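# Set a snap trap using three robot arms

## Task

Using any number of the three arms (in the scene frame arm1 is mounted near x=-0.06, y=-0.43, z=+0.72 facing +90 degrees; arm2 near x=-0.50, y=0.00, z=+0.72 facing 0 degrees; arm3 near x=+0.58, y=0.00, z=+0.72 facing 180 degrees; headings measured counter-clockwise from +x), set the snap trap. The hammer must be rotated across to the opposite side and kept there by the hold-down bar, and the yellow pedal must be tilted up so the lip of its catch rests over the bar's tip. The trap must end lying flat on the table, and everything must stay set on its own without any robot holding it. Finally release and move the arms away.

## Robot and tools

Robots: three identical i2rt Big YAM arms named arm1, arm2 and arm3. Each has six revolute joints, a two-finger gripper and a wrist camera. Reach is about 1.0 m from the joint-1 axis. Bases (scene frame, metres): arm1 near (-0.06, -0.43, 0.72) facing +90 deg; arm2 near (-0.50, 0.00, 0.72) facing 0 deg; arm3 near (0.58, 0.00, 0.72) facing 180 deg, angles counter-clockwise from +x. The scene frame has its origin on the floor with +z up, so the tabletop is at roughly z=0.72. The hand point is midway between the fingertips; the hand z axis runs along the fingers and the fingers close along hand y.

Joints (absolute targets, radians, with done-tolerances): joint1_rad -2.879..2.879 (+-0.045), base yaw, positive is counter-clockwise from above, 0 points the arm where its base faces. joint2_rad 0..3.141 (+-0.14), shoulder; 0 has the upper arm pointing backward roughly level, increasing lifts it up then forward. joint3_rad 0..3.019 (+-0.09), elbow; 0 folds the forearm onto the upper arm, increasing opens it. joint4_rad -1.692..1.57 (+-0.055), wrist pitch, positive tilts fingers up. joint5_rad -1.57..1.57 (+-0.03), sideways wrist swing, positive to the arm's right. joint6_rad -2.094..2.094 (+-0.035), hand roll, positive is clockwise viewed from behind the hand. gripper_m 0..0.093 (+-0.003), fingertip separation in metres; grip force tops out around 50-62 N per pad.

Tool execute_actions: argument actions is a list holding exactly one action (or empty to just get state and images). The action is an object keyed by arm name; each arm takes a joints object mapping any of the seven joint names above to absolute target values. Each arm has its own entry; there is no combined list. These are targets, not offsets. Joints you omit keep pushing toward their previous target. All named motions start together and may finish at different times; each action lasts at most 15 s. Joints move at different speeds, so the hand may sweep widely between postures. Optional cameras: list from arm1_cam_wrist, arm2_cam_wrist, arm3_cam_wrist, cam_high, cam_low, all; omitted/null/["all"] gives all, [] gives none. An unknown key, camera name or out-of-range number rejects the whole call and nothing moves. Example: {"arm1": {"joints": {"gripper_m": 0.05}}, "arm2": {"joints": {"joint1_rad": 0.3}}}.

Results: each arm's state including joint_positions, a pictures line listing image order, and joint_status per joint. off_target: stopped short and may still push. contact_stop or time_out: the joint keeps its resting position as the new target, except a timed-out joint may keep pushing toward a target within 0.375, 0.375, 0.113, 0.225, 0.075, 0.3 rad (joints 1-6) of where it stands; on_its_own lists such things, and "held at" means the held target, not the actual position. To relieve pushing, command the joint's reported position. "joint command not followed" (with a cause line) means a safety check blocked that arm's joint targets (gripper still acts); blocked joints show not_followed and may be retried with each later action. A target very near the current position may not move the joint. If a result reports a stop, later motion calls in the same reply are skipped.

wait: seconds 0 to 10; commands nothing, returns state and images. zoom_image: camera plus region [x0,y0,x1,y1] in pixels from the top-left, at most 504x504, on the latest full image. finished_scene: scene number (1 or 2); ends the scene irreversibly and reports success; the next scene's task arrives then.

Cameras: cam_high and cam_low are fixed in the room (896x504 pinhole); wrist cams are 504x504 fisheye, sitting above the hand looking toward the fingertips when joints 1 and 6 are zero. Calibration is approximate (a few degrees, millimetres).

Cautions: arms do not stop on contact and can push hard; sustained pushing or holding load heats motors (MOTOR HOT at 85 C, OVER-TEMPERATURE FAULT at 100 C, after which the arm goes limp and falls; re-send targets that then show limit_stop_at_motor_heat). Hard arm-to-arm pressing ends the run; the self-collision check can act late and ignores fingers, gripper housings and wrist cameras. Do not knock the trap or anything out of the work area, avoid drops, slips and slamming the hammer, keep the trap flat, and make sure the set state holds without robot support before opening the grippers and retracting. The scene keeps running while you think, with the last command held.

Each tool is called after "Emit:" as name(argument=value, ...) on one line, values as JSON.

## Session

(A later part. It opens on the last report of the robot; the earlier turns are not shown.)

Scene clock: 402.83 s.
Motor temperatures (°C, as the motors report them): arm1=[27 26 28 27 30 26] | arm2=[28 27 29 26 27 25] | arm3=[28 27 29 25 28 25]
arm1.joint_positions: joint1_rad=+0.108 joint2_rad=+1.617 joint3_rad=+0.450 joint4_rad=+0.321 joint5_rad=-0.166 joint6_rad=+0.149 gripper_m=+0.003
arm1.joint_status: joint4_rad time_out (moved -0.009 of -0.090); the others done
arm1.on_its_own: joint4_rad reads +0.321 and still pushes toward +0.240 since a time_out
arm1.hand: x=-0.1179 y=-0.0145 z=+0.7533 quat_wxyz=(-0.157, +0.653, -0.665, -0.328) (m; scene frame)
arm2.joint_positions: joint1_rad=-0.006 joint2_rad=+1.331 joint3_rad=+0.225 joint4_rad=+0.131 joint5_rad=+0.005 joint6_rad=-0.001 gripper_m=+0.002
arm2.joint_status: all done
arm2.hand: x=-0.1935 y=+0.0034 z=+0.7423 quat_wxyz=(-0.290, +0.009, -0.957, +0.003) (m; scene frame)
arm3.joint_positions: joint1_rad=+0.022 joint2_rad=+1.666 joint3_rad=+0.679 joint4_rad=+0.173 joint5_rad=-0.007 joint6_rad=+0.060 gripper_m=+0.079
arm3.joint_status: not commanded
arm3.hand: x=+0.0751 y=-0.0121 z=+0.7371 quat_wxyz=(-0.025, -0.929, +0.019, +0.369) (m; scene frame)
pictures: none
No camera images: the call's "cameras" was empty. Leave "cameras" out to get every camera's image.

Emit:
execute_actions(actions=[{"arm2":{"joints":{"joint2_rad":1.125,"joint3_rad":0.19,"joint4_rad":0.155}}}], cameras=["cam_low"])

Emit:
execute_actions(actions=[{"arm2":{"joints":{"joint2_rad":1.26,"joint3_rad":0.18,"joint4_rad":0.51}}}], cameras=["cam_low","arm2_cam_wrist"])

Scene clock: 418.23 s.
Motor temperatures (°C, as the motors report them): arm1=[27 26 28 27 30 26] | arm2=[28 27 29 26 27 25] | arm3=[28 27 29 25 28 25]
arm1.joint_positions: joint1_rad=+0.108 joint2_rad=+1.617 joint3_rad=+0.450 joint4_rad=+0.321 joint5_rad=-0.166 joint6_rad=+0.148 gripper_m=+0.003
arm1.joint_status: not commanded
arm1.on_its_own: joint4_rad reads +0.321 and still pushes toward +0.240 since a time_out
arm1.hand: x=-0.1180 y=-0.0145 z=+0.7533 quat_wxyz=(-0.157, +0.653, -0.665, -0.328) (m; scene frame)
arm2.joint_positions: joint1_rad=-0.009 joint2_rad=+1.129 joint3_rad=+0.175 joint4_rad=+0.145 joint5_rad=+0.004 joint6_rad=+0.001 gripper_m=+0.001
arm2.joint_status: all done
arm2.hand: x=-0.1880 y=+0.0030 z=+0.7853 quat_wxyz=(-0.369, +0.006, -0.930, +0.003) (m; scene frame)
arm3.joint_positions: joint1_rad=+0.022 joint2_rad=+1.666 joint3_rad=+0.679 joint4_rad=+0.173 joint5_rad=-0.005 joint6_rad=+0.056 gripper_m=+0.079
arm3.joint_status: not commanded
arm3.hand: x=+0.0751 y=-0.0119 z=+0.7369 quat_wxyz=(-0.024, -0.929, +0.017, +0.369) (m; scene frame)
pictures: cam_low
Images, in order (width x height): cam_low 896x504.

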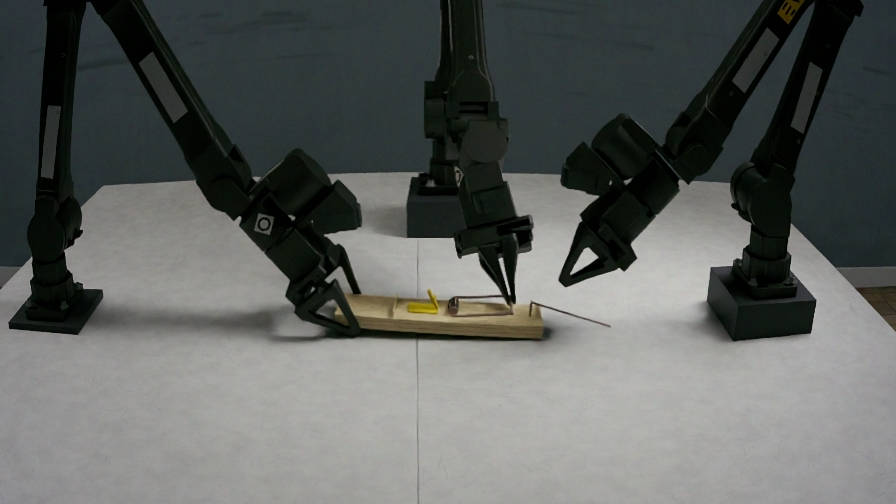

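Scene clock: 419.30 s.
Motor temperatures (°C, as the motors report them): arm1=[27 26 28 27 30 27] | arm2=[28 27 29 26 27 25] | arm3=[28 27 29 25 28 25]
arm1.joint_positions: joint1_rad=+0.108 joint2_rad=+1.617 joint3_rad=+0.450 joint4_rad=+0.321 joint5_rad=-0.166 joint6_rad=+0.148 gripper_m=+0.003
arm1.joint_status: not commanded
arm1.on_its_own: joint4_rad reads +0.321 and still pushes toward +0.240 since a time_out
arm1.hand: x=-0.1180 y=-0.0145 z=+0.7533 quat_wxyz=(-0.157, +0.653, -0.665, -0.328) (m; scene frame)
arm2.joint_positions: joint1_rad=-0.009 joint2_rad=+1.256 joint3_rad=+0.175 joint4_rad=+0.494 joint5_rad=+0.004 joint6_rad=+0.001 gripper_m=+0.001
arm2.joint_status: all done
arm2.hand: x=-0.1462 y=+0.0037 z=+0.8111 quat_wxyz=(-0.469, +0.006, -0.883, +0.002) (m; scene frame)
arm3.joint_positions: joint1_rad=+0.022 joint2_rad=+1.666 joint3_rad=+0.679 joint4_rad=+0.173 joint5_rad=-0.005 joint6_rad=+0.056 gripper_m=+0.079
arm3.joint_status: not commanded
arm3.hand: x=+0.0751 y=-0.0119 z=+0.7369 quat_wxyz=(-0.024, -0.929, +0.017, +0.369) (m; scene frame)
pictures: arm2_cam_wrist, cam_low
camera_calibration (this result's frames):
arm2_cam_wrist: T_world_to_cam=[[0.00309778, -0.999975, -0.00639587, 0.00852809], [-0.936072, -0.000649649, -0.351808, 0.157461], [0.351795, 0.00707682, -0.93605, 0.937054], [0, 0, 0, 1]] pos_world=[-0.182281, 0.00199881, 0.93258]
Images, in order (width x height): arm2_cam_wrist 504x504, cam_low 896x504.

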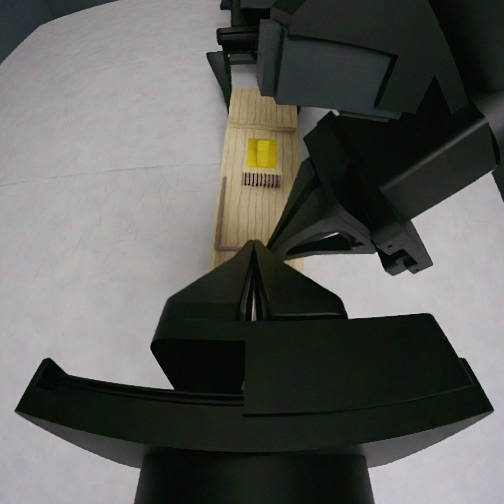

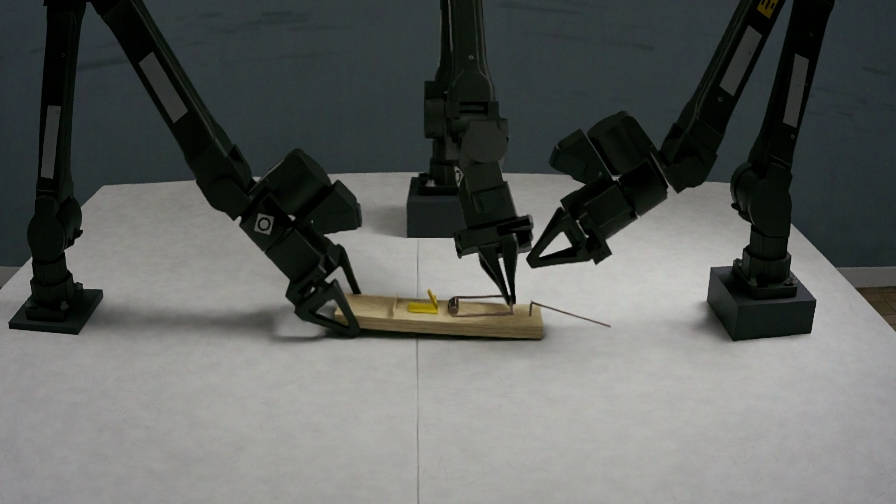

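Emit:
execute_actions(actions=[{"arm2":{"joints":{"joint1_rad":0.008,"joint2_rad":1.2,"joint3_rad":0.255,"joint4_rad":-0.03,"gripper_m":0.016}}}], cameras=[])

Emit:
execute_actions(actions=[{"arm2":{"joints":{"joint2_rad":1.30,"joint4_rad":-0.045}}}], cameras=["cam_low","arm2_cam_wrist"])

Emit:
zoom_image(camera="cam_low", region=[480, 250, 680, 360])

Scene clock: 441.00 s.
Motor temperatures (°C, as the motors report them): arm1=[27 25 28 27 30 27] | arm2=[28 27 30 26 27 25] | arm3=[28 27 29 25 28 25]
arm1.joint_positions: joint1_rad=+0.108 joint2_rad=+1.617 joint3_rad=+0.450 joint4_rad=+0.321 joint5_rad=-0.166 joint6_rad=+0.148 gripper_m=+0.003
arm1.joint_status: not commanded
arm1.on_its_own: joint4_rad reads +0.321 and still pushes toward +0.240 since a time_out
arm1.hand: x=-0.1180 y=-0.0145 z=+0.7533 quat_wxyz=(-0.157, +0.653, -0.665, -0.328) (m; scene frame)
arm2.joint_positions: joint1_rad=-0.001 joint2_rad=+1.200 joint3_rad=+0.240 joint4_rad=-0.019 joint5_rad=+0.004 joint6_rad=+0.001 gripper_m=+0.016
arm2.joint_status: all done
arm2.hand: x=-0.1960 y=+0.0051 z=+0.7640 quat_wxyz=(-0.288, +0.010, -0.957, +0.002) (m; scene frame)
arm3.joint_positions: joint1_rad=+0.022 joint2_rad=+1.666 joint3_rad=+0.679 joint4_rad=+0.173 joint5_rad=-0.005 joint6_rad=+0.056 gripper_m=+0.079
arm3.joint_status: not commanded
arm3.hand: x=+0.0751 y=-0.0119 z=+0.7369 quat_wxyz=(-0.024, -0.929, +0.017, +0.369) (m; scene frame)
pictures: none
No camera images: the call's "cameras" was empty. Leave "cameras" out to get every camera's image.

Scene clock: 441.73 s.
Motor temperatures (°C, as the motors report them): arm1=[27 25 28 27 30 27] | arm2=[28 27 30 26 27 25] | arm3=[28 27 29 25 28 25]
arm1.joint_positions: joint1_rad=+0.108 joint2_rad=+1.617 joint3_rad=+0.450 joint4_rad=+0.321 joint5_rad=-0.166 joint6_rad=+0.148 gripper_m=+0.003
arm1.joint_status: not commanded
arm1.on_its_own: joint4_rad reads +0.321 and still pushes toward +0.240 since a time_out
arm1.hand: x=-0.1180 y=-0.0145 z=+0.7533 quat_wxyz=(-0.157, +0.653, -0.665, -0.328) (m; scene frame)
arm2.joint_positions: joint1_rad=-0.001 joint2_rad=+1.294 joint3_rad=+0.240 joint4_rad=-0.036 joint5_rad=+0.004 joint6_rad=+0.001 gripper_m=+0.016
arm2.joint_status: all done
arm2.hand: x=-0.2143 y=+0.0045 z=+0.7363 quat_wxyz=(-0.235, +0.010, -0.972, +0.003) (m; scene frame)
arm3.joint_positions: joint1_rad=+0.022 joint2_rad=+1.666 joint3_rad=+0.679 joint4_rad=+0.173 joint5_rad=-0.005 joint6_rad=+0.056 gripper_m=+0.079
arm3.joint_status: not commanded
arm3.hand: x=+0.0751 y=-0.0119 z=+0.7369 quat_wxyz=(-0.024, -0.929, +0.017, +0.369) (m; scene frame)
pictures: arm2_cam_wrist, cam_low
camera_calibration (this result's frames):
arm2_cam_wrist: T_world_to_cam=[[0.00548191, -0.999985, -0.0000030849, 0.00483566], [-0.989684, -0.00542588, 0.143167, -0.308512], [-0.143165, -0.000781776, -0.989699, 0.824545], [0, 0, 0, 1]] pos_world=[-0.18731, 0.00380625, 0.86022]
Images, in order (width x height): arm2_cam_wrist 504x504, cam_low 896x504.

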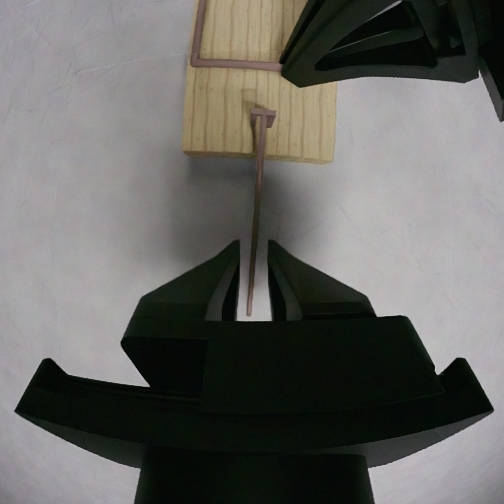

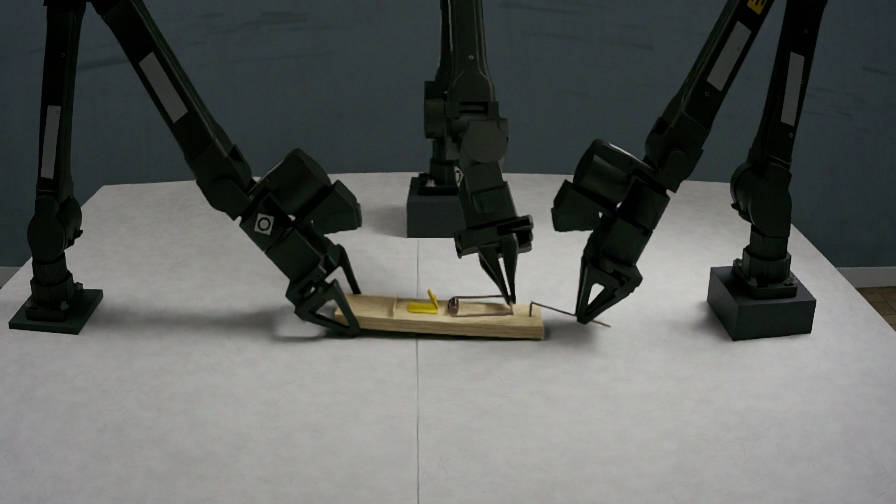

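Region (480, 250, 680, 360) of cam_low's 896x504 image, scaled by 2.520, with more detail than that image has; it fills the top 277 rows of this view, and the rest is white.

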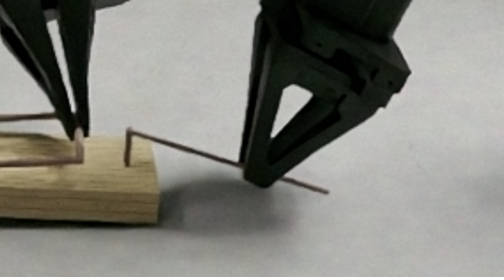

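Emit:
execute_actions(actions=[{"arm2":{"joints":{"joint2_rad":1.33}}}], cameras=[])

Emit:
execute_actions(actions=[{"arm2":{"joints":{"gripper_m":0.0}}}], cameras=[])

Emit:
execute_actions(actions=[{"arm2":{"joints":{"joint2_rad":1.17,"joint3_rad":0.225,"joint4_rad":-0.125}}}], cameras=["cam_low"])

Emit:
execute_actions(actions=[{"arm2":{"joints":{"joint2_rad":1.02,"joint4_rad":-0.2}}}], cameras=["cam_low"])

Scene clock: 453.33 s.
Motor temperatures (°C, as the motors report them): arm1=[27 25 28 27 30 27] | arm2=[28 27 30 26 27 25] | arm3=[28 27 29 25 28 25]
arm1.joint_positions: joint1_rad=+0.108 joint2_rad=+1.617 joint3_rad=+0.450 joint4_rad=+0.321 joint5_rad=-0.166 joint6_rad=+0.148 gripper_m=+0.003
arm1.joint_status: not commanded
arm1.on_its_own: joint4_rad reads +0.321 and still pushes toward +0.240 since a time_out
arm1.hand: x=-0.1180 y=-0.0145 z=+0.7533 quat_wxyz=(-0.157, +0.653, -0.665, -0.328) (m; scene frame)
arm2.joint_positions: joint1_rad=-0.001 joint2_rad=+1.317 joint3_rad=+0.240 joint4_rad=-0.036 joint5_rad=+0.004 joint6_rad=+0.001 gripper_m=+0.016
arm2.joint_status: all done
arm2.hand: x=-0.2182 y=+0.0044 z=+0.7304 quat_wxyz=(-0.224, +0.010, -0.975, +0.003) (m; scene frame)
arm3.joint_positions: joint1_rad=+0.022 joint2_rad=+1.666 joint3_rad=+0.679 joint4_rad=+0.173 joint5_rad=-0.005 joint6_rad=+0.056 gripper_m=+0.079
arm3.joint_status: not commanded
arm3.hand: x=+0.0751 y=-0.0119 z=+0.7369 quat_wxyz=(-0.024, -0.929, +0.017, +0.369) (m; scene frame)
pictures: none
No camera images: the call's "cameras" was empty. Leave "cameras" out to get every camera's image.

Scene clock: 453.90 s.
Motor temperatures (°C, as the motors report them): arm1=[27 25 28 27 30 27] | arm2=[28 27 30 26 27 25] | arm3=[28 27 29 25 28 25]
arm1.joint_positions: joint1_rad=+0.108 joint2_rad=+1.617 joint3_rad=+0.450 joint4_rad=+0.321 joint5_rad=-0.166 joint6_rad=+0.148 gripper_m=+0.003
arm1.joint_status: not commanded
arm1.on_its_own: joint4_rad reads +0.321 and still pushes toward +0.240 since a time_out
arm1.hand: x=-0.1180 y=-0.0145 z=+0.7533 quat_wxyz=(-0.157, +0.653, -0.665, -0.328) (m; scene frame)
arm2.joint_positions: joint1_rad=-0.001 joint2_rad=+1.317 joint3_rad=+0.240 joint4_rad=-0.036 joint5_rad=+0.002 joint6_rad=+0.007 gripper_m=+0.002
arm2.joint_status: all done
arm2.hand: x=-0.2182 y=+0.0048 z=+0.7304 quat_wxyz=(-0.224, +0.007, -0.975, +0.001) (m; scene frame)
arm3.joint_positions: joint1_rad=+0.022 joint2_rad=+1.666 joint3_rad=+0.679 joint4_rad=+0.173 joint5_rad=-0.005 joint6_rad=+0.056 gripper_m=+0.079
arm3.joint_status: not commanded
arm3.hand: x=+0.0751 y=-0.0119 z=+0.7369 quat_wxyz=(-0.024, -0.929, +0.017, +0.369) (m; scene frame)
pictures: none
No camera images: the call's "cameras" was empty. Leave "cameras" out to get every camera's image.

Scene clock: 454.70 s.
Motor temperatures (°C, as the motors report them): arm1=[27 25 28 27 30 27] | arm2=[28 27 30 26 27 25] | arm3=[28 27 29 25 28 25]
arm1.joint_positions: joint1_rad=+0.108 joint2_rad=+1.617 joint3_rad=+0.450 joint4_rad=+0.321 joint5_rad=-0.166 joint6_rad=+0.148 gripper_m=+0.003
arm1.joint_status: not commanded
arm1.on_its_own: joint4_rad reads +0.321 and still pushes toward +0.240 since a time_out
arm1.hand: x=-0.1180 y=-0.0145 z=+0.7533 quat_wxyz=(-0.157, +0.653, -0.665, -0.328) (m; scene frame)
arm2.joint_positions: joint1_rad=-0.001 joint2_rad=+1.180 joint3_rad=+0.226 joint4_rad=-0.118 joint5_rad=+0.006 joint6_rad=+0.008 gripper_m=+0.002
arm2.joint_status: all done
arm2.hand: x=-0.2213 y=+0.0042 z=+0.7522 quat_wxyz=(-0.244, +0.006, -0.970, +0.003) (m; scene frame)
arm3.joint_positions: joint1_rad=+0.022 joint2_rad=+1.666 joint3_rad=+0.679 joint4_rad=+0.173 joint5_rad=-0.005 joint6_rad=+0.056 gripper_m=+0.079
arm3.joint_status: not commanded
arm3.hand: x=+0.0751 y=-0.0119 z=+0.7369 quat_wxyz=(-0.024, -0.929, +0.017, +0.369) (m; scene frame)
pictures: cam_low
Images, in order (width x height): cam_low 896x504.

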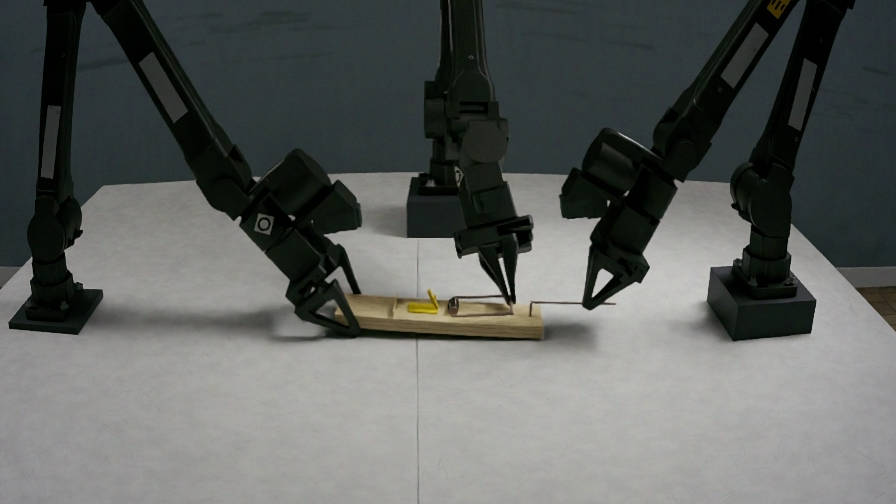

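Scene clock: 455.47 s.
Motor temperatures (°C, as the motors report them): arm1=[27 25 28 27 30 27] | arm2=[28 27 30 26 27 25] | arm3=[28 27 29 25 28 25]
arm1.joint_positions: joint1_rad=+0.108 joint2_rad=+1.617 joint3_rad=+0.450 joint4_rad=+0.321 joint5_rad=-0.166 joint6_rad=+0.148 gripper_m=+0.003
arm1.joint_status: not commanded
arm1.on_its_own: joint4_rad reads +0.321 and still pushes toward +0.240 since a time_out
arm1.hand: x=-0.1180 y=-0.0145 z=+0.7533 quat_wxyz=(-0.157, +0.653, -0.665, -0.328) (m; scene frame)
arm2.joint_positions: joint1_rad=-0.001 joint2_rad=+1.035 joint3_rad=+0.226 joint4_rad=-0.193 joint5_rad=+0.012 joint6_rad=+0.008 gripper_m=+0.002
arm2.joint_status: all done
arm2.hand: x=-0.2172 y=+0.0035 z=+0.7803 quat_wxyz=(-0.277, +0.005, -0.961, +0.005) (m; scene frame)
arm3.joint_positions: joint1_rad=+0.022 joint2_rad=+1.666 joint3_rad=+0.679 joint4_rad=+0.173 joint5_rad=-0.005 joint6_rad=+0.056 gripper_m=+0.079
arm3.joint_status: not commanded
arm3.hand: x=+0.0751 y=-0.0119 z=+0.7369 quat_wxyz=(-0.024, -0.929, +0.017, +0.369) (m; scene frame)
pictures: cam_low
Images, in order (width x height): cam_low 896x504.

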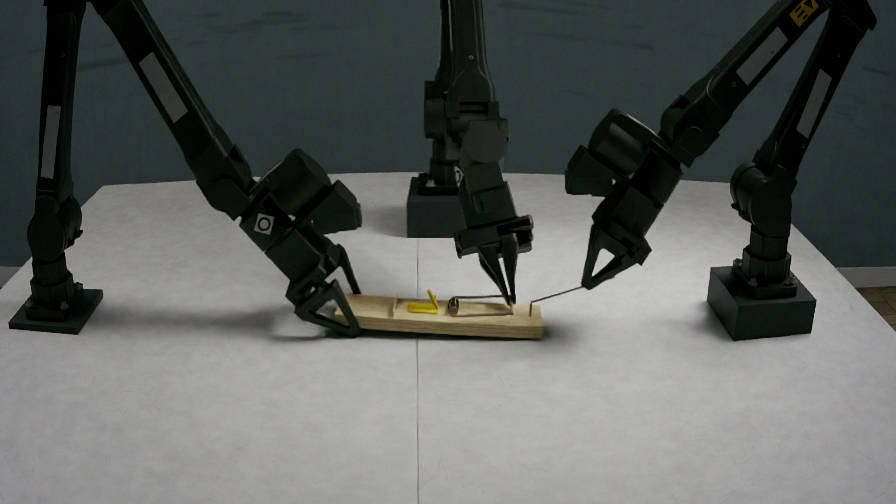

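Emit:
execute_actions(actions=[{"arm2":{"joints":{"joint1_rad":-0.015,"joint2_rad":1.02,"joint3_rad":0.315,"joint4_rad":-0.29}}}], cameras=["cam_low"])

Emit:
execute_actions(actions=[{"arm2":{"joints":{"joint2_rad":1.07,"joint3_rad":0.40,"joint4_rad":-0.32}}}], cameras=["cam_low","cam_high"])

Scene clock: 469.87 s.
Motor temperatures (°C, as the motors report them): arm1=[27 25 28 27 30 27] | arm2=[28 27 30 26 27 25] | arm3=[28 27 29 25 28 25]
arm1.joint_positions: joint1_rad=+0.108 joint2_rad=+1.617 joint3_rad=+0.450 joint4_rad=+0.321 joint5_rad=-0.166 joint6_rad=+0.146 gripper_m=+0.003
arm1.joint_status: not commanded
arm1.on_its_own: joint4_rad reads +0.321 and still pushes toward +0.240 since a time_out
arm1.hand: x=-0.1180 y=-0.0145 z=+0.7533 quat_wxyz=(-0.157, +0.654, -0.664, -0.327) (m; scene frame)
arm2.joint_positions: joint1_rad=-0.008 joint2_rad=+1.035 joint3_rad=+0.268 joint4_rad=-0.280 joint5_rad=+0.007 joint6_rad=+0.008 gripper_m=+0.002
arm2.joint_status: all done
arm2.hand: x=-0.2149 y=+0.0022 z=+0.7861 quat_wxyz=(-0.256, +0.002, -0.967, +0.004) (m; scene frame)
arm3.joint_positions: joint1_rad=+0.022 joint2_rad=+1.667 joint3_rad=+0.679 joint4_rad=+0.173 joint5_rad=-0.003 joint6_rad=+0.052 gripper_m=+0.079
arm3.joint_status: not commanded
arm3.hand: x=+0.0752 y=-0.0115 z=+0.7367 quat_wxyz=(-0.022, -0.929, +0.016, +0.369) (m; scene frame)
pictures: cam_low
Images, in order (width x height): cam_low 896x504.

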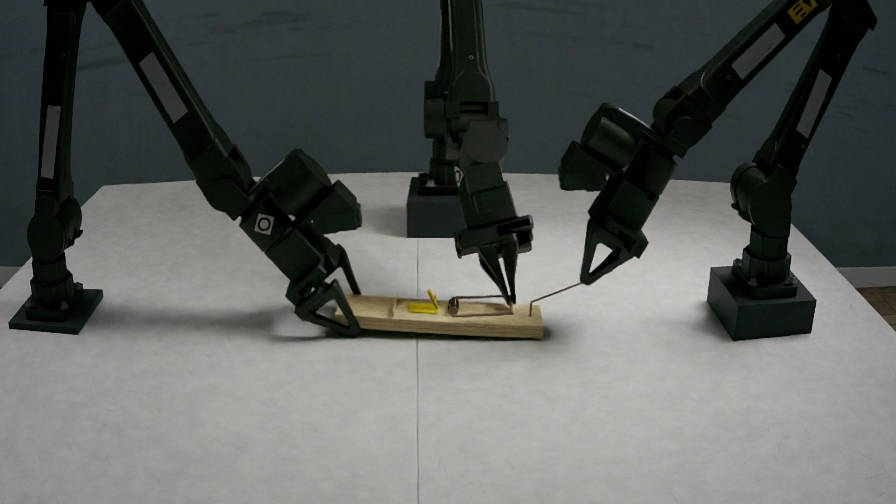

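Scene clock: 470.53 s.
Motor temperatures (°C, as the motors report them): arm1=[27 25 28 27 30 27] | arm2=[28 27 31 26 27 25] | arm3=[28 27 29 25 28 25]
arm1.joint_positions: joint1_rad=+0.108 joint2_rad=+1.617 joint3_rad=+0.450 joint4_rad=+0.320 joint5_rad=-0.164 joint6_rad=+0.144 gripper_m=+0.003
arm1.joint_status: not commanded
arm1.on_its_own: joint4_rad reads +0.320 and still pushes toward +0.240 since a time_out
arm1.hand: x=-0.1178 y=-0.0146 z=+0.7531 quat_wxyz=(-0.158, +0.654, -0.664, -0.327) (m; scene frame)
arm2.joint_positions: joint1_rad=-0.009 joint2_rad=+1.061 joint3_rad=+0.311 joint4_rad=-0.348 joint5_rad=+0.007 joint6_rad=+0.008 gripper_m=+0.002
arm2.joint_status: all done
arm2.hand: x=-0.2120 y=+0.0022 z=+0.7882 quat_wxyz=(-0.231, +0.002, -0.973, +0.004) (m; scene frame)
arm3.joint_positions: joint1_rad=+0.022 joint2_rad=+1.667 joint3_rad=+0.679 joint4_rad=+0.173 joint5_rad=-0.003 joint6_rad=+0.051 gripper_m=+0.079
arm3.joint_status: not commanded
arm3.hand: x=+0.0752 y=-0.0115 z=+0.7367 quat_wxyz=(-0.022, -0.929, +0.015, +0.369) (m; scene frame)
pictures: cam_high, cam_low
Images, in order (width x height): cam_high 896x504, cam_low 896x504.

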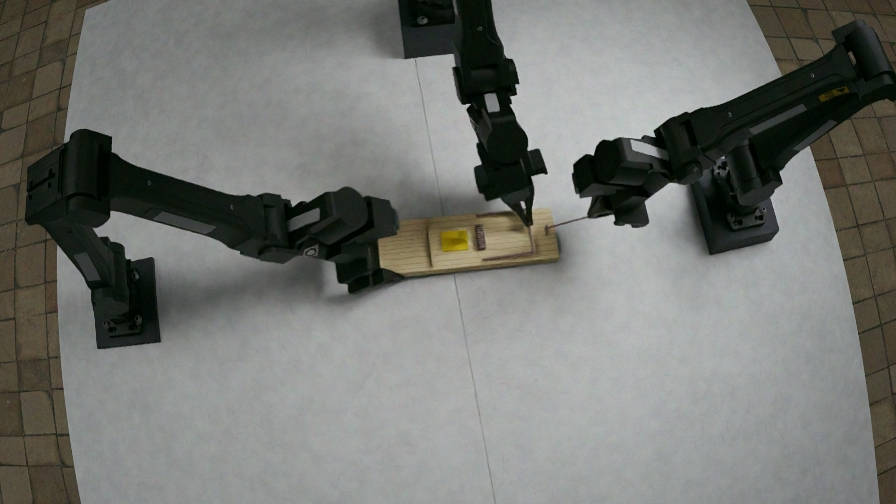

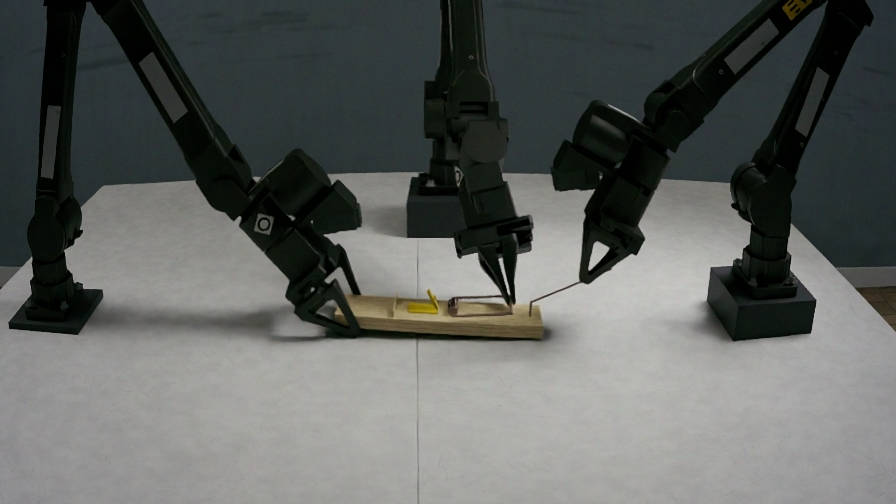

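Emit:
execute_actions(actions=[{"arm2":{"joints":{"joint2_rad":0.96,"joint3_rad":0.37}}}], cameras=["cam_low"])

Scene clock: 480.73 s.
Motor temperatures (°C, as the motors report them): arm1=[27 25 28 27 30 27] | arm2=[28 27 33 26 27 25] | arm3=[28 27 29 25 28 25]
arm1.joint_positions: joint1_rad=+0.108 joint2_rad=+1.617 joint3_rad=+0.450 joint4_rad=+0.320 joint5_rad=-0.164 joint6_rad=+0.144 gripper_m=+0.003
arm1.joint_status: not commanded
arm1.on_its_own: joint4_rad reads +0.320 and still pushes toward +0.240 since a time_out
arm1.hand: x=-0.1178 y=-0.0146 z=+0.7531 quat_wxyz=(-0.158, +0.654, -0.664, -0.327) (m; scene frame)
arm2.joint_positions: joint1_rad=-0.015 joint2_rad=+0.978 joint3_rad=+0.328 joint4_rad=-0.329 joint5_rad=+0.007 joint6_rad=+0.004 gripper_m=+0.001
arm2.joint_status: all done
arm2.hand: x=-0.1921 y=+0.0009 z=+0.8200 quat_wxyz=(-0.288, +0.001, -0.958, +0.005) (m; scene frame)
arm3.joint_positions: joint1_rad=+0.022 joint2_rad=+1.667 joint3_rad=+0.679 joint4_rad=+0.173 joint5_rad=-0.003 joint6_rad=+0.051 gripper_m=+0.079
arm3.joint_status: not commanded
arm3.hand: x=+0.0752 y=-0.0115 z=+0.7367 quat_wxyz=(-0.022, -0.929, +0.015, +0.369) (m; scene frame)
pictures: cam_low
Images, in order (width x height): cam_low 896x504.

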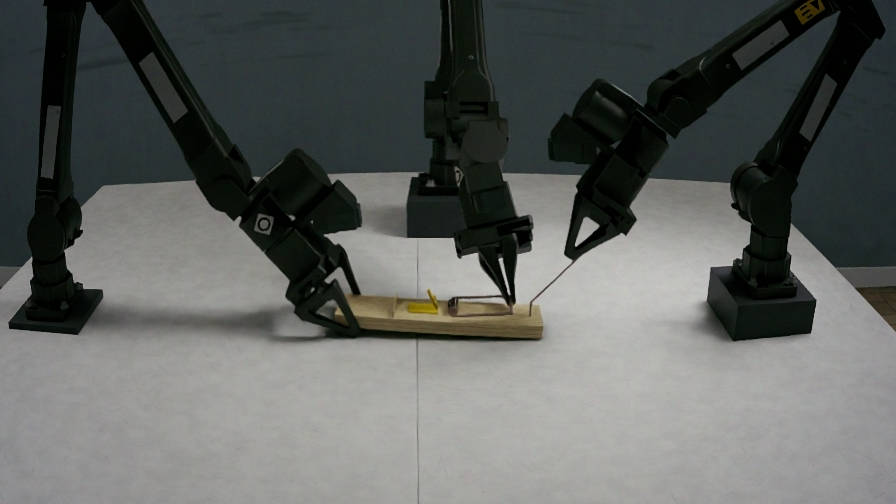

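Emit:
execute_actions(actions=[{"arm2":{"joints":{"joint2_rad":1.035,"joint3_rad":0.455,"joint4_rad":-0.44}}}], cameras=["cam_low"])

Emit:
zoom_image(camera="cam_low", region=[480, 170, 680, 350])

Scene clock: 493.40 s.
Motor temperatures (°C, as the motors report them): arm1=[27 25 28 27 30 27] | arm2=[28 27 34 26 27 25] | arm3=[28 27 29 25 28 25]
arm1.joint_positions: joint1_rad=+0.108 joint2_rad=+1.617 joint3_rad=+0.450 joint4_rad=+0.320 joint5_rad=-0.164 joint6_rad=+0.144 gripper_m=+0.003
arm1.joint_status: not commanded
arm1.on_its_own: joint4_rad reads +0.320 and still pushes toward +0.240 since a time_out
arm1.hand: x=-0.1178 y=-0.0146 z=+0.7531 quat_wxyz=(-0.158, +0.654, -0.664, -0.327) (m; scene frame)
arm2.joint_positions: joint1_rad=-0.018 joint2_rad=+1.031 joint3_rad=+0.412 joint4_rad=-0.428 joint5_rad=+0.007 joint6_rad=+0.003 gripper_m=+0.001
arm2.joint_status: all done
arm2.hand: x=-0.1801 y=+0.0001 z=+0.8288 quat_wxyz=(-0.256, +0.000, -0.967, +0.006) (m; scene frame)
arm3.joint_positions: joint1_rad=+0.022 joint2_rad=+1.667 joint3_rad=+0.679 joint4_rad=+0.173 joint5_rad=-0.004 joint6_rad=+0.051 gripper_m=+0.079
arm3.joint_status: not commanded
arm3.hand: x=+0.0752 y=-0.0116 z=+0.7367 quat_wxyz=(-0.022, -0.929, +0.015, +0.369) (m; scene frame)
pictures: cam_low
Images, in order (width x height): cam_low 896x504.

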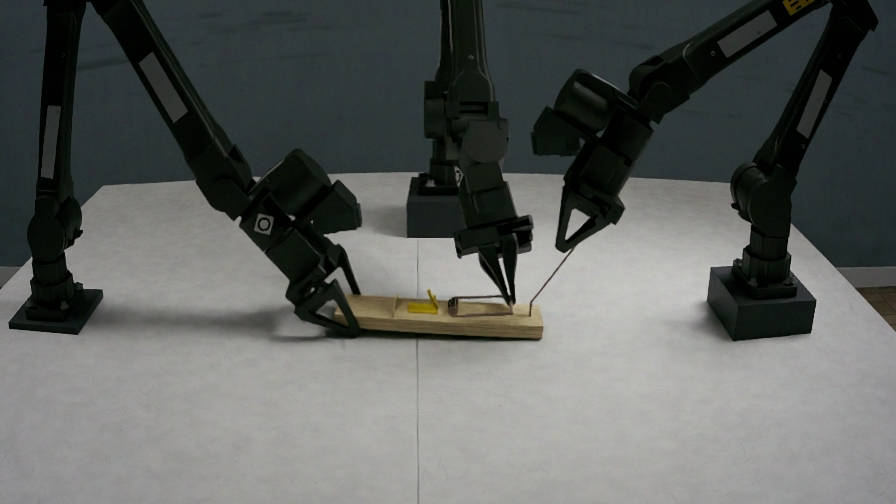

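Region (480, 170, 680, 350) of cam_low's 896x504 image, scaled by 2.520, with more detail than that image has; it fills the top 454 rows of this view, and the rest is white.

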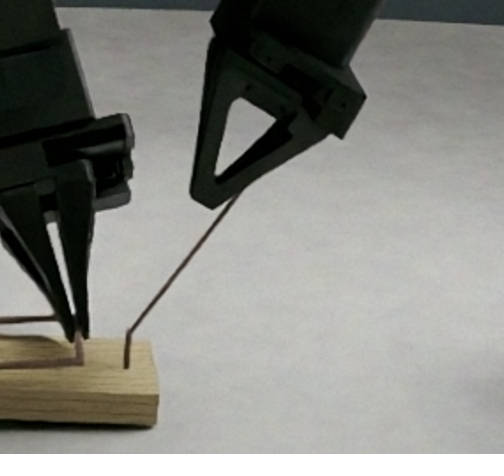

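Emit:
execute_actions(actions=[{"arm2":{"joints":{"joint2_rad":1.075,"joint3_rad":0.51,"joint4_rad":-0.43}}}], cameras=[])

Emit:
execute_actions(actions=[{"arm2":{"joints":{"joint2_rad":1.125,"joint3_rad":0.562}}}], cameras=["cam_low","arm2_cam_wrist","cam_high"])

Scene clock: 507.17 s.
Motor temperatures (°C, as the motors report them): arm1=[27 25 28 27 30 27] | arm2=[28 27 34 26 27 25] | arm3=[28 28 29 25 28 25]
arm1.joint_positions: joint1_rad=+0.108 joint2_rad=+1.617 joint3_rad=+0.450 joint4_rad=+0.320 joint5_rad=-0.164 joint6_rad=+0.144 gripper_m=+0.003
arm1.joint_status: not commanded
arm1.on_its_own: joint4_rad reads +0.320 and still pushes toward +0.240 since a time_out
arm1.hand: x=-0.1178 y=-0.0146 z=+0.7531 quat_wxyz=(-0.158, +0.654, -0.664, -0.327) (m; scene frame)
arm2.joint_positions: joint1_rad=-0.021 joint2_rad=+1.069 joint3_rad=+0.466 joint4_rad=-0.430 joint5_rad=+0.009 joint6_rad=+0.003 gripper_m=+0.001
arm2.joint_status: all done
arm2.hand: x=-0.1597 y=-0.0011 z=+0.8405 quat_wxyz=(-0.263, -0.001, -0.965, +0.007) (m; scene frame)
arm3.joint_positions: joint1_rad=+0.022 joint2_rad=+1.667 joint3_rad=+0.679 joint4_rad=+0.173 joint5_rad=-0.004 joint6_rad=+0.051 gripper_m=+0.079
arm3.joint_status: not commanded
arm3.hand: x=+0.0752 y=-0.0117 z=+0.7367 quat_wxyz=(-0.022, -0.929, +0.015, +0.369) (m; scene frame)
pictures: none
No camera images: the call's "cameras" was empty. Leave "cameras" out to get every camera's image.

Scene clock: 507.80 s.
Motor temperatures (°C, as the motors report them): arm1=[27 25 28 27 30 27] | arm2=[28 27 34 26 27 25] | arm3=[28 28 29 25 28 25]
arm1.joint_positions: joint1_rad=+0.108 joint2_rad=+1.617 joint3_rad=+0.450 joint4_rad=+0.320 joint5_rad=-0.164 joint6_rad=+0.144 gripper_m=+0.003
arm1.joint_status: not commanded
arm1.on_its_own: joint4_rad reads +0.320 and still pushes toward +0.240 since a time_out
arm1.hand: x=-0.1178 y=-0.0146 z=+0.7531 quat_wxyz=(-0.158, +0.654, -0.664, -0.327) (m; scene frame)
arm2.joint_positions: joint1_rad=-0.023 joint2_rad=+1.118 joint3_rad=+0.518 joint4_rad=-0.430 joint5_rad=+0.010 joint6_rad=+0.003 gripper_m=+0.001
arm2.joint_status: all done
arm2.hand: x=-0.1404 y=-0.0020 z=+0.8470 quat_wxyz=(-0.264, -0.002, -0.965, +0.008) (m; scene frame)
arm3.joint_positions: joint1_rad=+0.022 joint2_rad=+1.667 joint3_rad=+0.679 joint4_rad=+0.173 joint5_rad=-0.004 joint6_rad=+0.052 gripper_m=+0.079
arm3.joint_status: not commanded
arm3.hand: x=+0.0752 y=-0.0117 z=+0.7367 quat_wxyz=(-0.023, -0.929, +0.015, +0.369) (m; scene frame)
pictures: arm2_cam_wrist, cam_high, cam_low
camera_calibration (this result's frames):
arm2_cam_wrist: T_world_to_cam=[[-0.020368, -0.999787, 0.00320111, -0.00840773], [-0.996303, 0.0205641, 0.0834117, -0.20156], [-0.0834598, -0.00149034, -0.99651, 0.958798], [0, 0, 0, 1]] pos_world=[-0.120965, -0.00283212, 0.972291]
Images, in order (width x height): arm2_cam_wrist 504x504, cam_high 896x504, cam_low 896x504.

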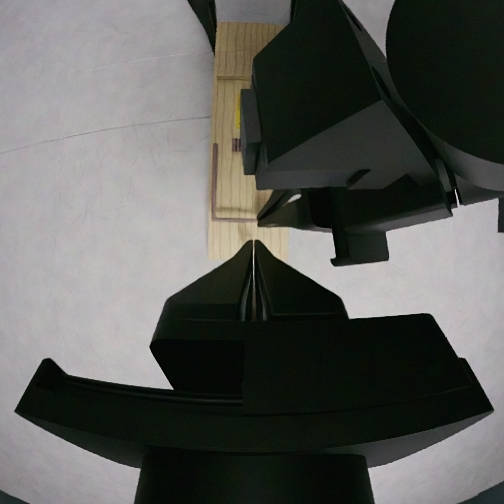

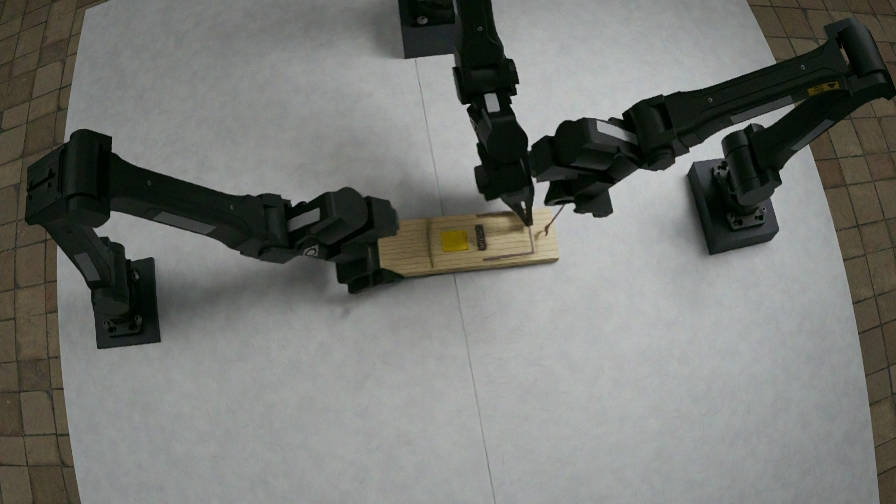

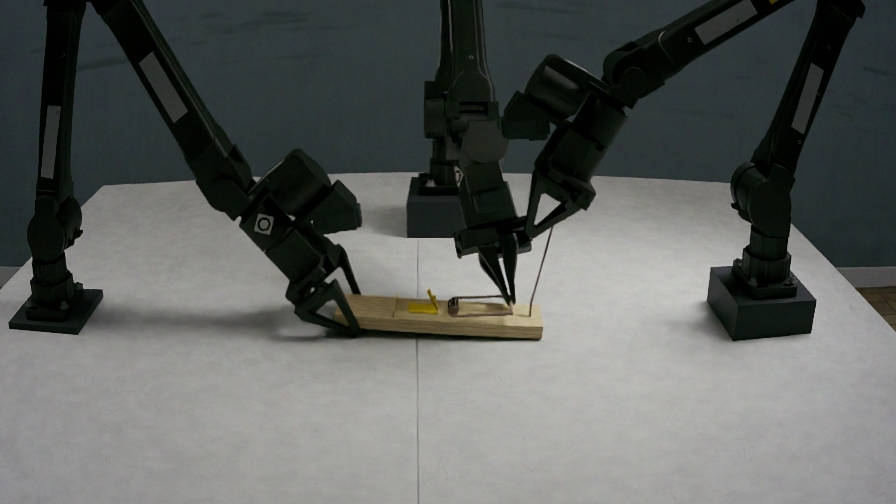

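Emit:
execute_actions(actions=[{"arm1":{"joints":{"joint2_rad":1.78,"joint3_rad":0.345,"joint4_rad":0.59}}}], cameras=["cam_low","arm2_cam_wrist","arm1_cam_wrist"])

Scene clock: 518.47 s.
Motor temperatures (°C, as the motors report them): arm1=[27 25 28 27 29 27] | arm2=[28 27 35 26 27 25] | arm3=[28 28 29 25 28 25]
arm1.joint_positions: joint1_rad=+0.108 joint2_rad=+1.705 joint3_rad=+0.380 joint4_rad=+0.628 joint5_rad=-0.163 joint6_rad=+0.121 gripper_m=+0.003
arm1.joint_status: all done
arm1.hand: x=-0.1175 y=-0.0137 z=+0.7510 quat_wxyz=(-0.208, +0.645, -0.632, -0.376) (m; scene frame)
arm2.joint_positions: joint1_rad=-0.023 joint2_rad=+1.118 joint3_rad=+0.518 joint4_rad=-0.430 joint5_rad=+0.010 joint6_rad=+0.003 gripper_m=+0.001
arm2.joint_status: not commanded
arm2.hand: x=-0.1404 y=-0.0020 z=+0.8470 quat_wxyz=(-0.264, -0.002, -0.965, +0.008) (m; scene frame)
arm3.joint_positions: joint1_rad=+0.022 joint2_rad=+1.667 joint3_rad=+0.679 joint4_rad=+0.173 joint5_rad=-0.005 joint6_rad=+0.053 gripper_m=+0.079
arm3.joint_status: not commanded
arm3.hand: x=+0.0752 y=-0.0117 z=+0.7367 quat_wxyz=(-0.023, -0.929, +0.016, +0.369) (m; scene frame)
pictures: arm1_cam_wrist, arm2_cam_wrist, cam_low
camera_calibration (this result's frames):
arm1_cam_wrist: T_world_to_cam=[[0.973375, 0.102822, -0.204865, 0.27229], [0.0532973, -0.970775, -0.234, 0.173641], [-0.222938, 0.21685, -0.950408, 0.816362], [0, 0, 0, 1]] pos_world=[-0.0922968, -0.0364598, 0.872291]
arm2_cam_wrist: T_world_to_cam=[[-0.020368, -0.999787, 0.00320111, -0.00840773], [-0.996303, 0.0205641, 0.0834117, -0.20156], [-0.0834598, -0.00149034, -0.99651, 0.958798], [0, 0, 0, 1]] pos_world=[-0.120965, -0.00283212, 0.972291]
Images, in order (width x height): arm1_cam_wrist 504x504, arm2_cam_wrist 504x504, cam_low 896x504.

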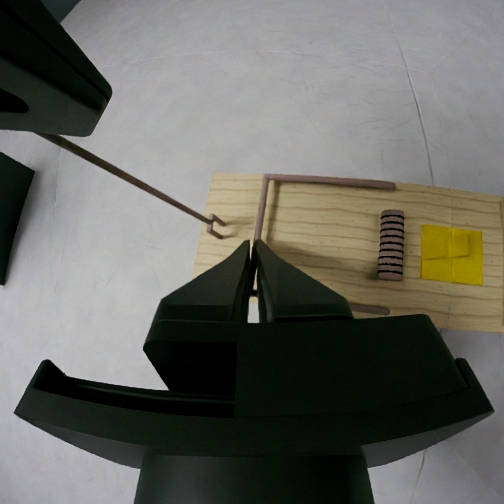

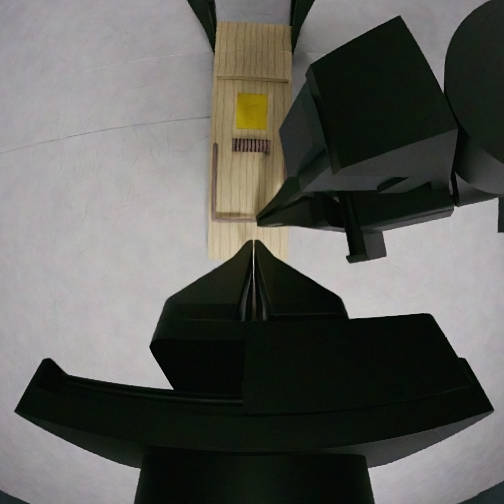

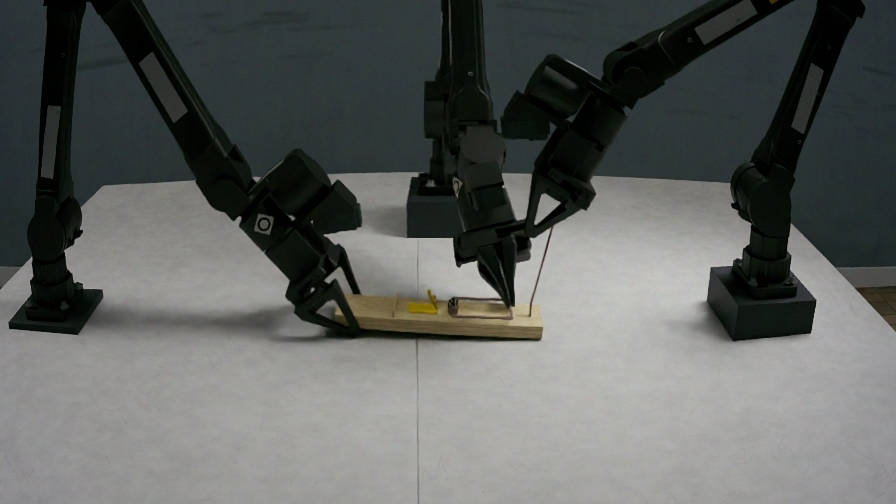

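Emit:
execute_actions(actions=[{"arm1":{"joints":{"joint2_rad":1.84,"joint3_rad":0.29,"joint4_rad":0.8}},"arm2":{"joints":{"joint2_rad":1.185,"joint3_rad":0.615}}}], cameras=[])

Emit:
execute_actions(actions=[{"arm2":{"joints":{"joint2_rad":1.255,"joint3_rad":0.67,"joint4_rad":-0.40}}}], cameras=["cam_low","arm2_cam_wrist","arm1_cam_wrist"])

Scene clock: 527.17 s.
Motor temperatures (°C, as the motors report them): arm1=[27 25 28 27 29 27] | arm2=[28 27 35 26 27 25] | arm3=[28 28 29 25 28 25]
arm1.joint_positions: joint1_rad=+0.108 joint2_rad=+1.771 joint3_rad=+0.335 joint4_rad=+0.850 joint5_rad=-0.161 joint6_rad=+0.104 gripper_m=+0.003
arm1.joint_status: all done
arm1.hand: x=-0.1172 y=-0.0151 z=+0.7561 quat_wxyz=(-0.245, +0.636, -0.606, -0.410) (m; scene frame)
arm2.joint_positions: joint1_rad=-0.024 joint2_rad=+1.178 joint3_rad=+0.571 joint4_rad=-0.430 joint5_rad=+0.010 joint6_rad=+0.003 gripper_m=+0.001
arm2.joint_status: all done
arm2.hand: x=-0.1210 y=-0.0024 z=+0.8496 quat_wxyz=(-0.261, -0.002, -0.965, +0.008) (m; scene frame)
arm3.joint_positions: joint1_rad=+0.020 joint2_rad=+1.666 joint3_rad=+0.679 joint4_rad=+0.173 joint5_rad=-0.009 joint6_rad=+0.056 gripper_m=+0.079
arm3.joint_status: not commanded
arm3.hand: x=+0.0751 y=-0.0116 z=+0.7369 quat_wxyz=(-0.025, -0.929, +0.017, +0.369) (m; scene frame)
pictures: none
No camera images: the call's "cameras" was empty. Leave "cameras" out to get every camera's image.

Scene clock: 527.83 s.
Motor temperatures (°C, as the motors report them): arm1=[27 25 28 27 29 27] | arm2=[28 27 35 26 27 25] | arm3=[28 28 29 25 28 25]
arm1.joint_positions: joint1_rad=+0.108 joint2_rad=+1.771 joint3_rad=+0.335 joint4_rad=+0.850 joint5_rad=-0.161 joint6_rad=+0.104 gripper_m=+0.003
arm1.joint_status: not commanded
arm1.hand: x=-0.1172 y=-0.0151 z=+0.7561 quat_wxyz=(-0.245, +0.636, -0.606, -0.410) (m; scene frame)
arm2.joint_positions: joint1_rad=-0.024 joint2_rad=+1.248 joint3_rad=+0.625 joint4_rad=-0.417 joint5_rad=+0.010 joint6_rad=+0.003 gripper_m=+0.001
arm2.joint_status: all done
arm2.hand: x=-0.0989 y=-0.0024 z=+0.8485 quat_wxyz=(-0.259, -0.002, -0.966, +0.008) (m; scene frame)
arm3.joint_positions: joint1_rad=+0.020 joint2_rad=+1.666 joint3_rad=+0.679 joint4_rad=+0.173 joint5_rad=-0.011 joint6_rad=+0.057 gripper_m=+0.079
arm3.joint_status: not commanded
arm3.hand: x=+0.0751 y=-0.0116 z=+0.7369 quat_wxyz=(-0.026, -0.929, +0.018, +0.369) (m; scene frame)
pictures: arm1_cam_wrist, arm2_cam_wrist, cam_low
camera_calibration (this result's frames):
arm1_cam_wrist: T_world_to_cam=[[0.973629, 0.132968, -0.185383, 0.258896], [0.0626686, -0.93721, -0.34309, 0.257479], [-0.219363, 0.322425, -0.920827, 0.801267], [0, 0, 0, 1]] pos_world=[-0.0924364, -0.0514612, 0.874162]
arm2_cam_wrist: T_world_to_cam=[[-0.0213608, -0.999765, 0.00373502, -0.00852366], [-0.99537, 0.0216168, 0.0936554, -0.168866], [-0.0937142, -0.00171717, -0.995598, 0.961932], [0, 0, 0, 1]] pos_world=[-0.0781196, -0.00321951, 0.973544]
Images, in order (width x height): arm1_cam_wrist 504x504, arm2_cam_wrist 504x504, cam_low 896x504.

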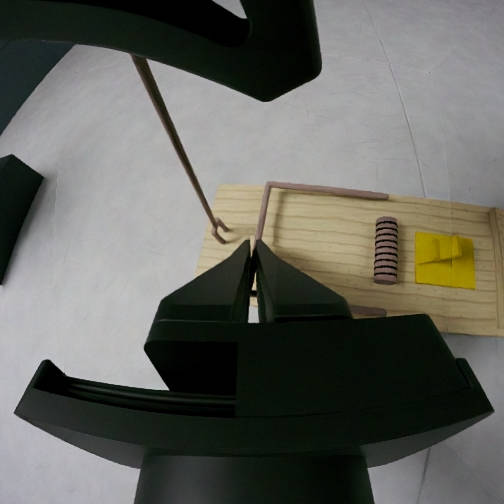

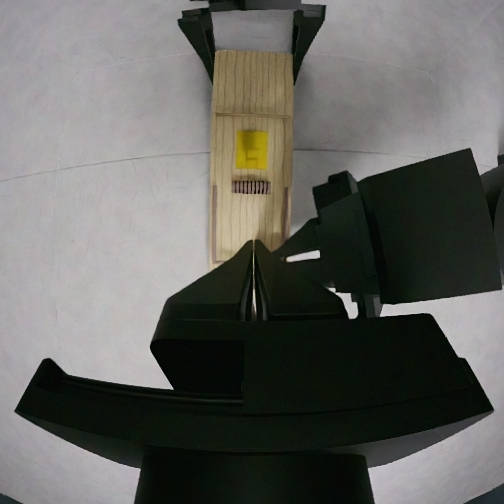

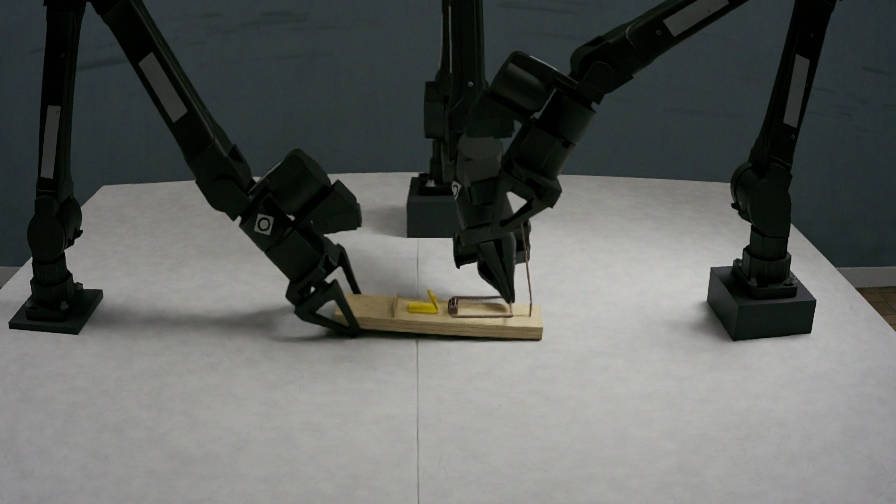

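Emit:
execute_actions(actions=[{"arm2":{"joints":{"gripper_m":0.01}}}], cameras=["cam_low","arm2_cam_wrist","arm1_cam_wrist"])

Scene clock: 536.53 s.
Motor temperatures (°C, as the motors report them): arm1=[27 25 28 27 29 27] | arm2=[28 27 35 26 27 25] | arm3=[28 28 29 25 28 25]
arm1.joint_positions: joint1_rad=+0.108 joint2_rad=+1.771 joint3_rad=+0.335 joint4_rad=+0.850 joint5_rad=-0.161 joint6_rad=+0.104 gripper_m=+0.003
arm1.joint_status: not commanded
arm1.hand: x=-0.1172 y=-0.0151 z=+0.7561 quat_wxyz=(-0.245, +0.636, -0.606, -0.410) (m; scene frame)
arm2.joint_positions: joint1_rad=-0.024 joint2_rad=+1.248 joint3_rad=+0.628 joint4_rad=-0.414 joint5_rad=+0.004 joint6_rad=+0.003 gripper_m=+0.010
arm2.joint_status: all done
arm2.hand: x=-0.0970 y=-0.0014 z=+0.8501 quat_wxyz=(-0.262, -0.002, -0.965, +0.005) (m; scene frame)
arm3.joint_positions: joint1_rad=+0.020 joint2_rad=+1.666 joint3_rad=+0.679 joint4_rad=+0.173 joint5_rad=-0.011 joint6_rad=+0.057 gripper_m=+0.079
arm3.joint_status: not commanded
arm3.hand: x=+0.0751 y=-0.0115 z=+0.7369 quat_wxyz=(-0.026, -0.929, +0.018, +0.369) (m; scene frame)
pictures: arm1_cam_wrist, arm2_cam_wrist, cam_low
camera_calibration (this result's frames):
arm1_cam_wrist: T_world_to_cam=[[0.973658, 0.133186, -0.185072, 0.258667], [0.0629688, -0.937167, -0.343151, 0.257561], [-0.219146, 0.322458, -0.920867, 0.801323], [0, 0, 0, 1]] pos_world=[-0.0924653, -0.0514662, 0.874166]
arm2_cam_wrist: T_world_to_cam=[[-0.0182601, -0.999832, -0.00164373, -0.00255898], [-0.99595, 0.0180444, 0.0880747, -0.162459], [-0.0880302, 0.00324533, -0.996113, 0.964736], [0, 0, 0, 1]] pos_world=[-0.0769223, -0.00275796, 0.97529]
Images, in order (width x height): arm1_cam_wrist 504x504, arm2_cam_wrist 504x504, cam_low 896x504.

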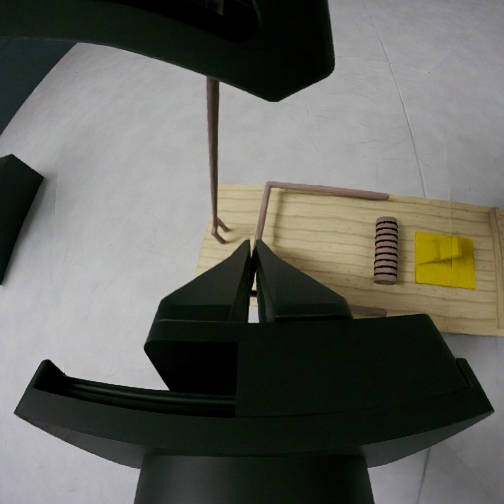

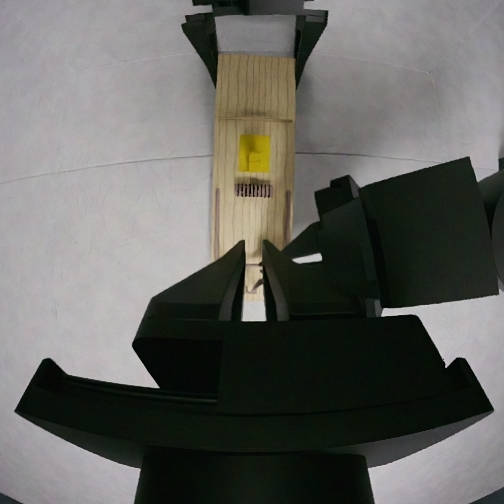

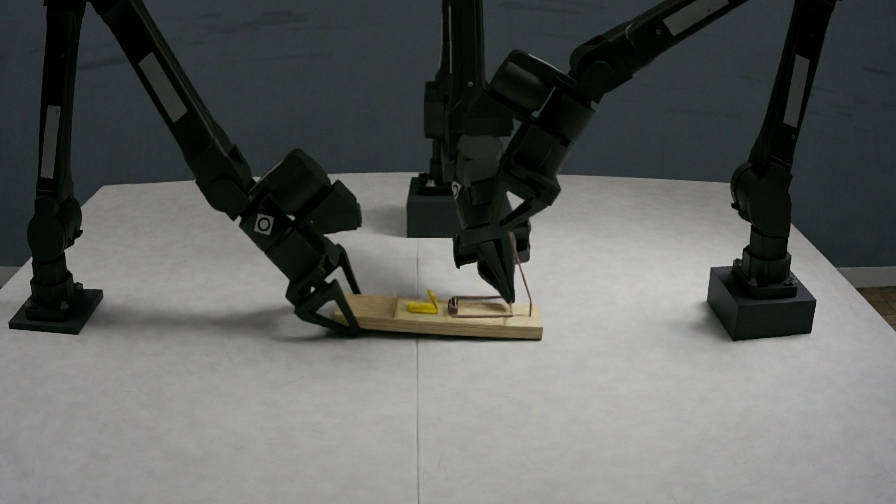

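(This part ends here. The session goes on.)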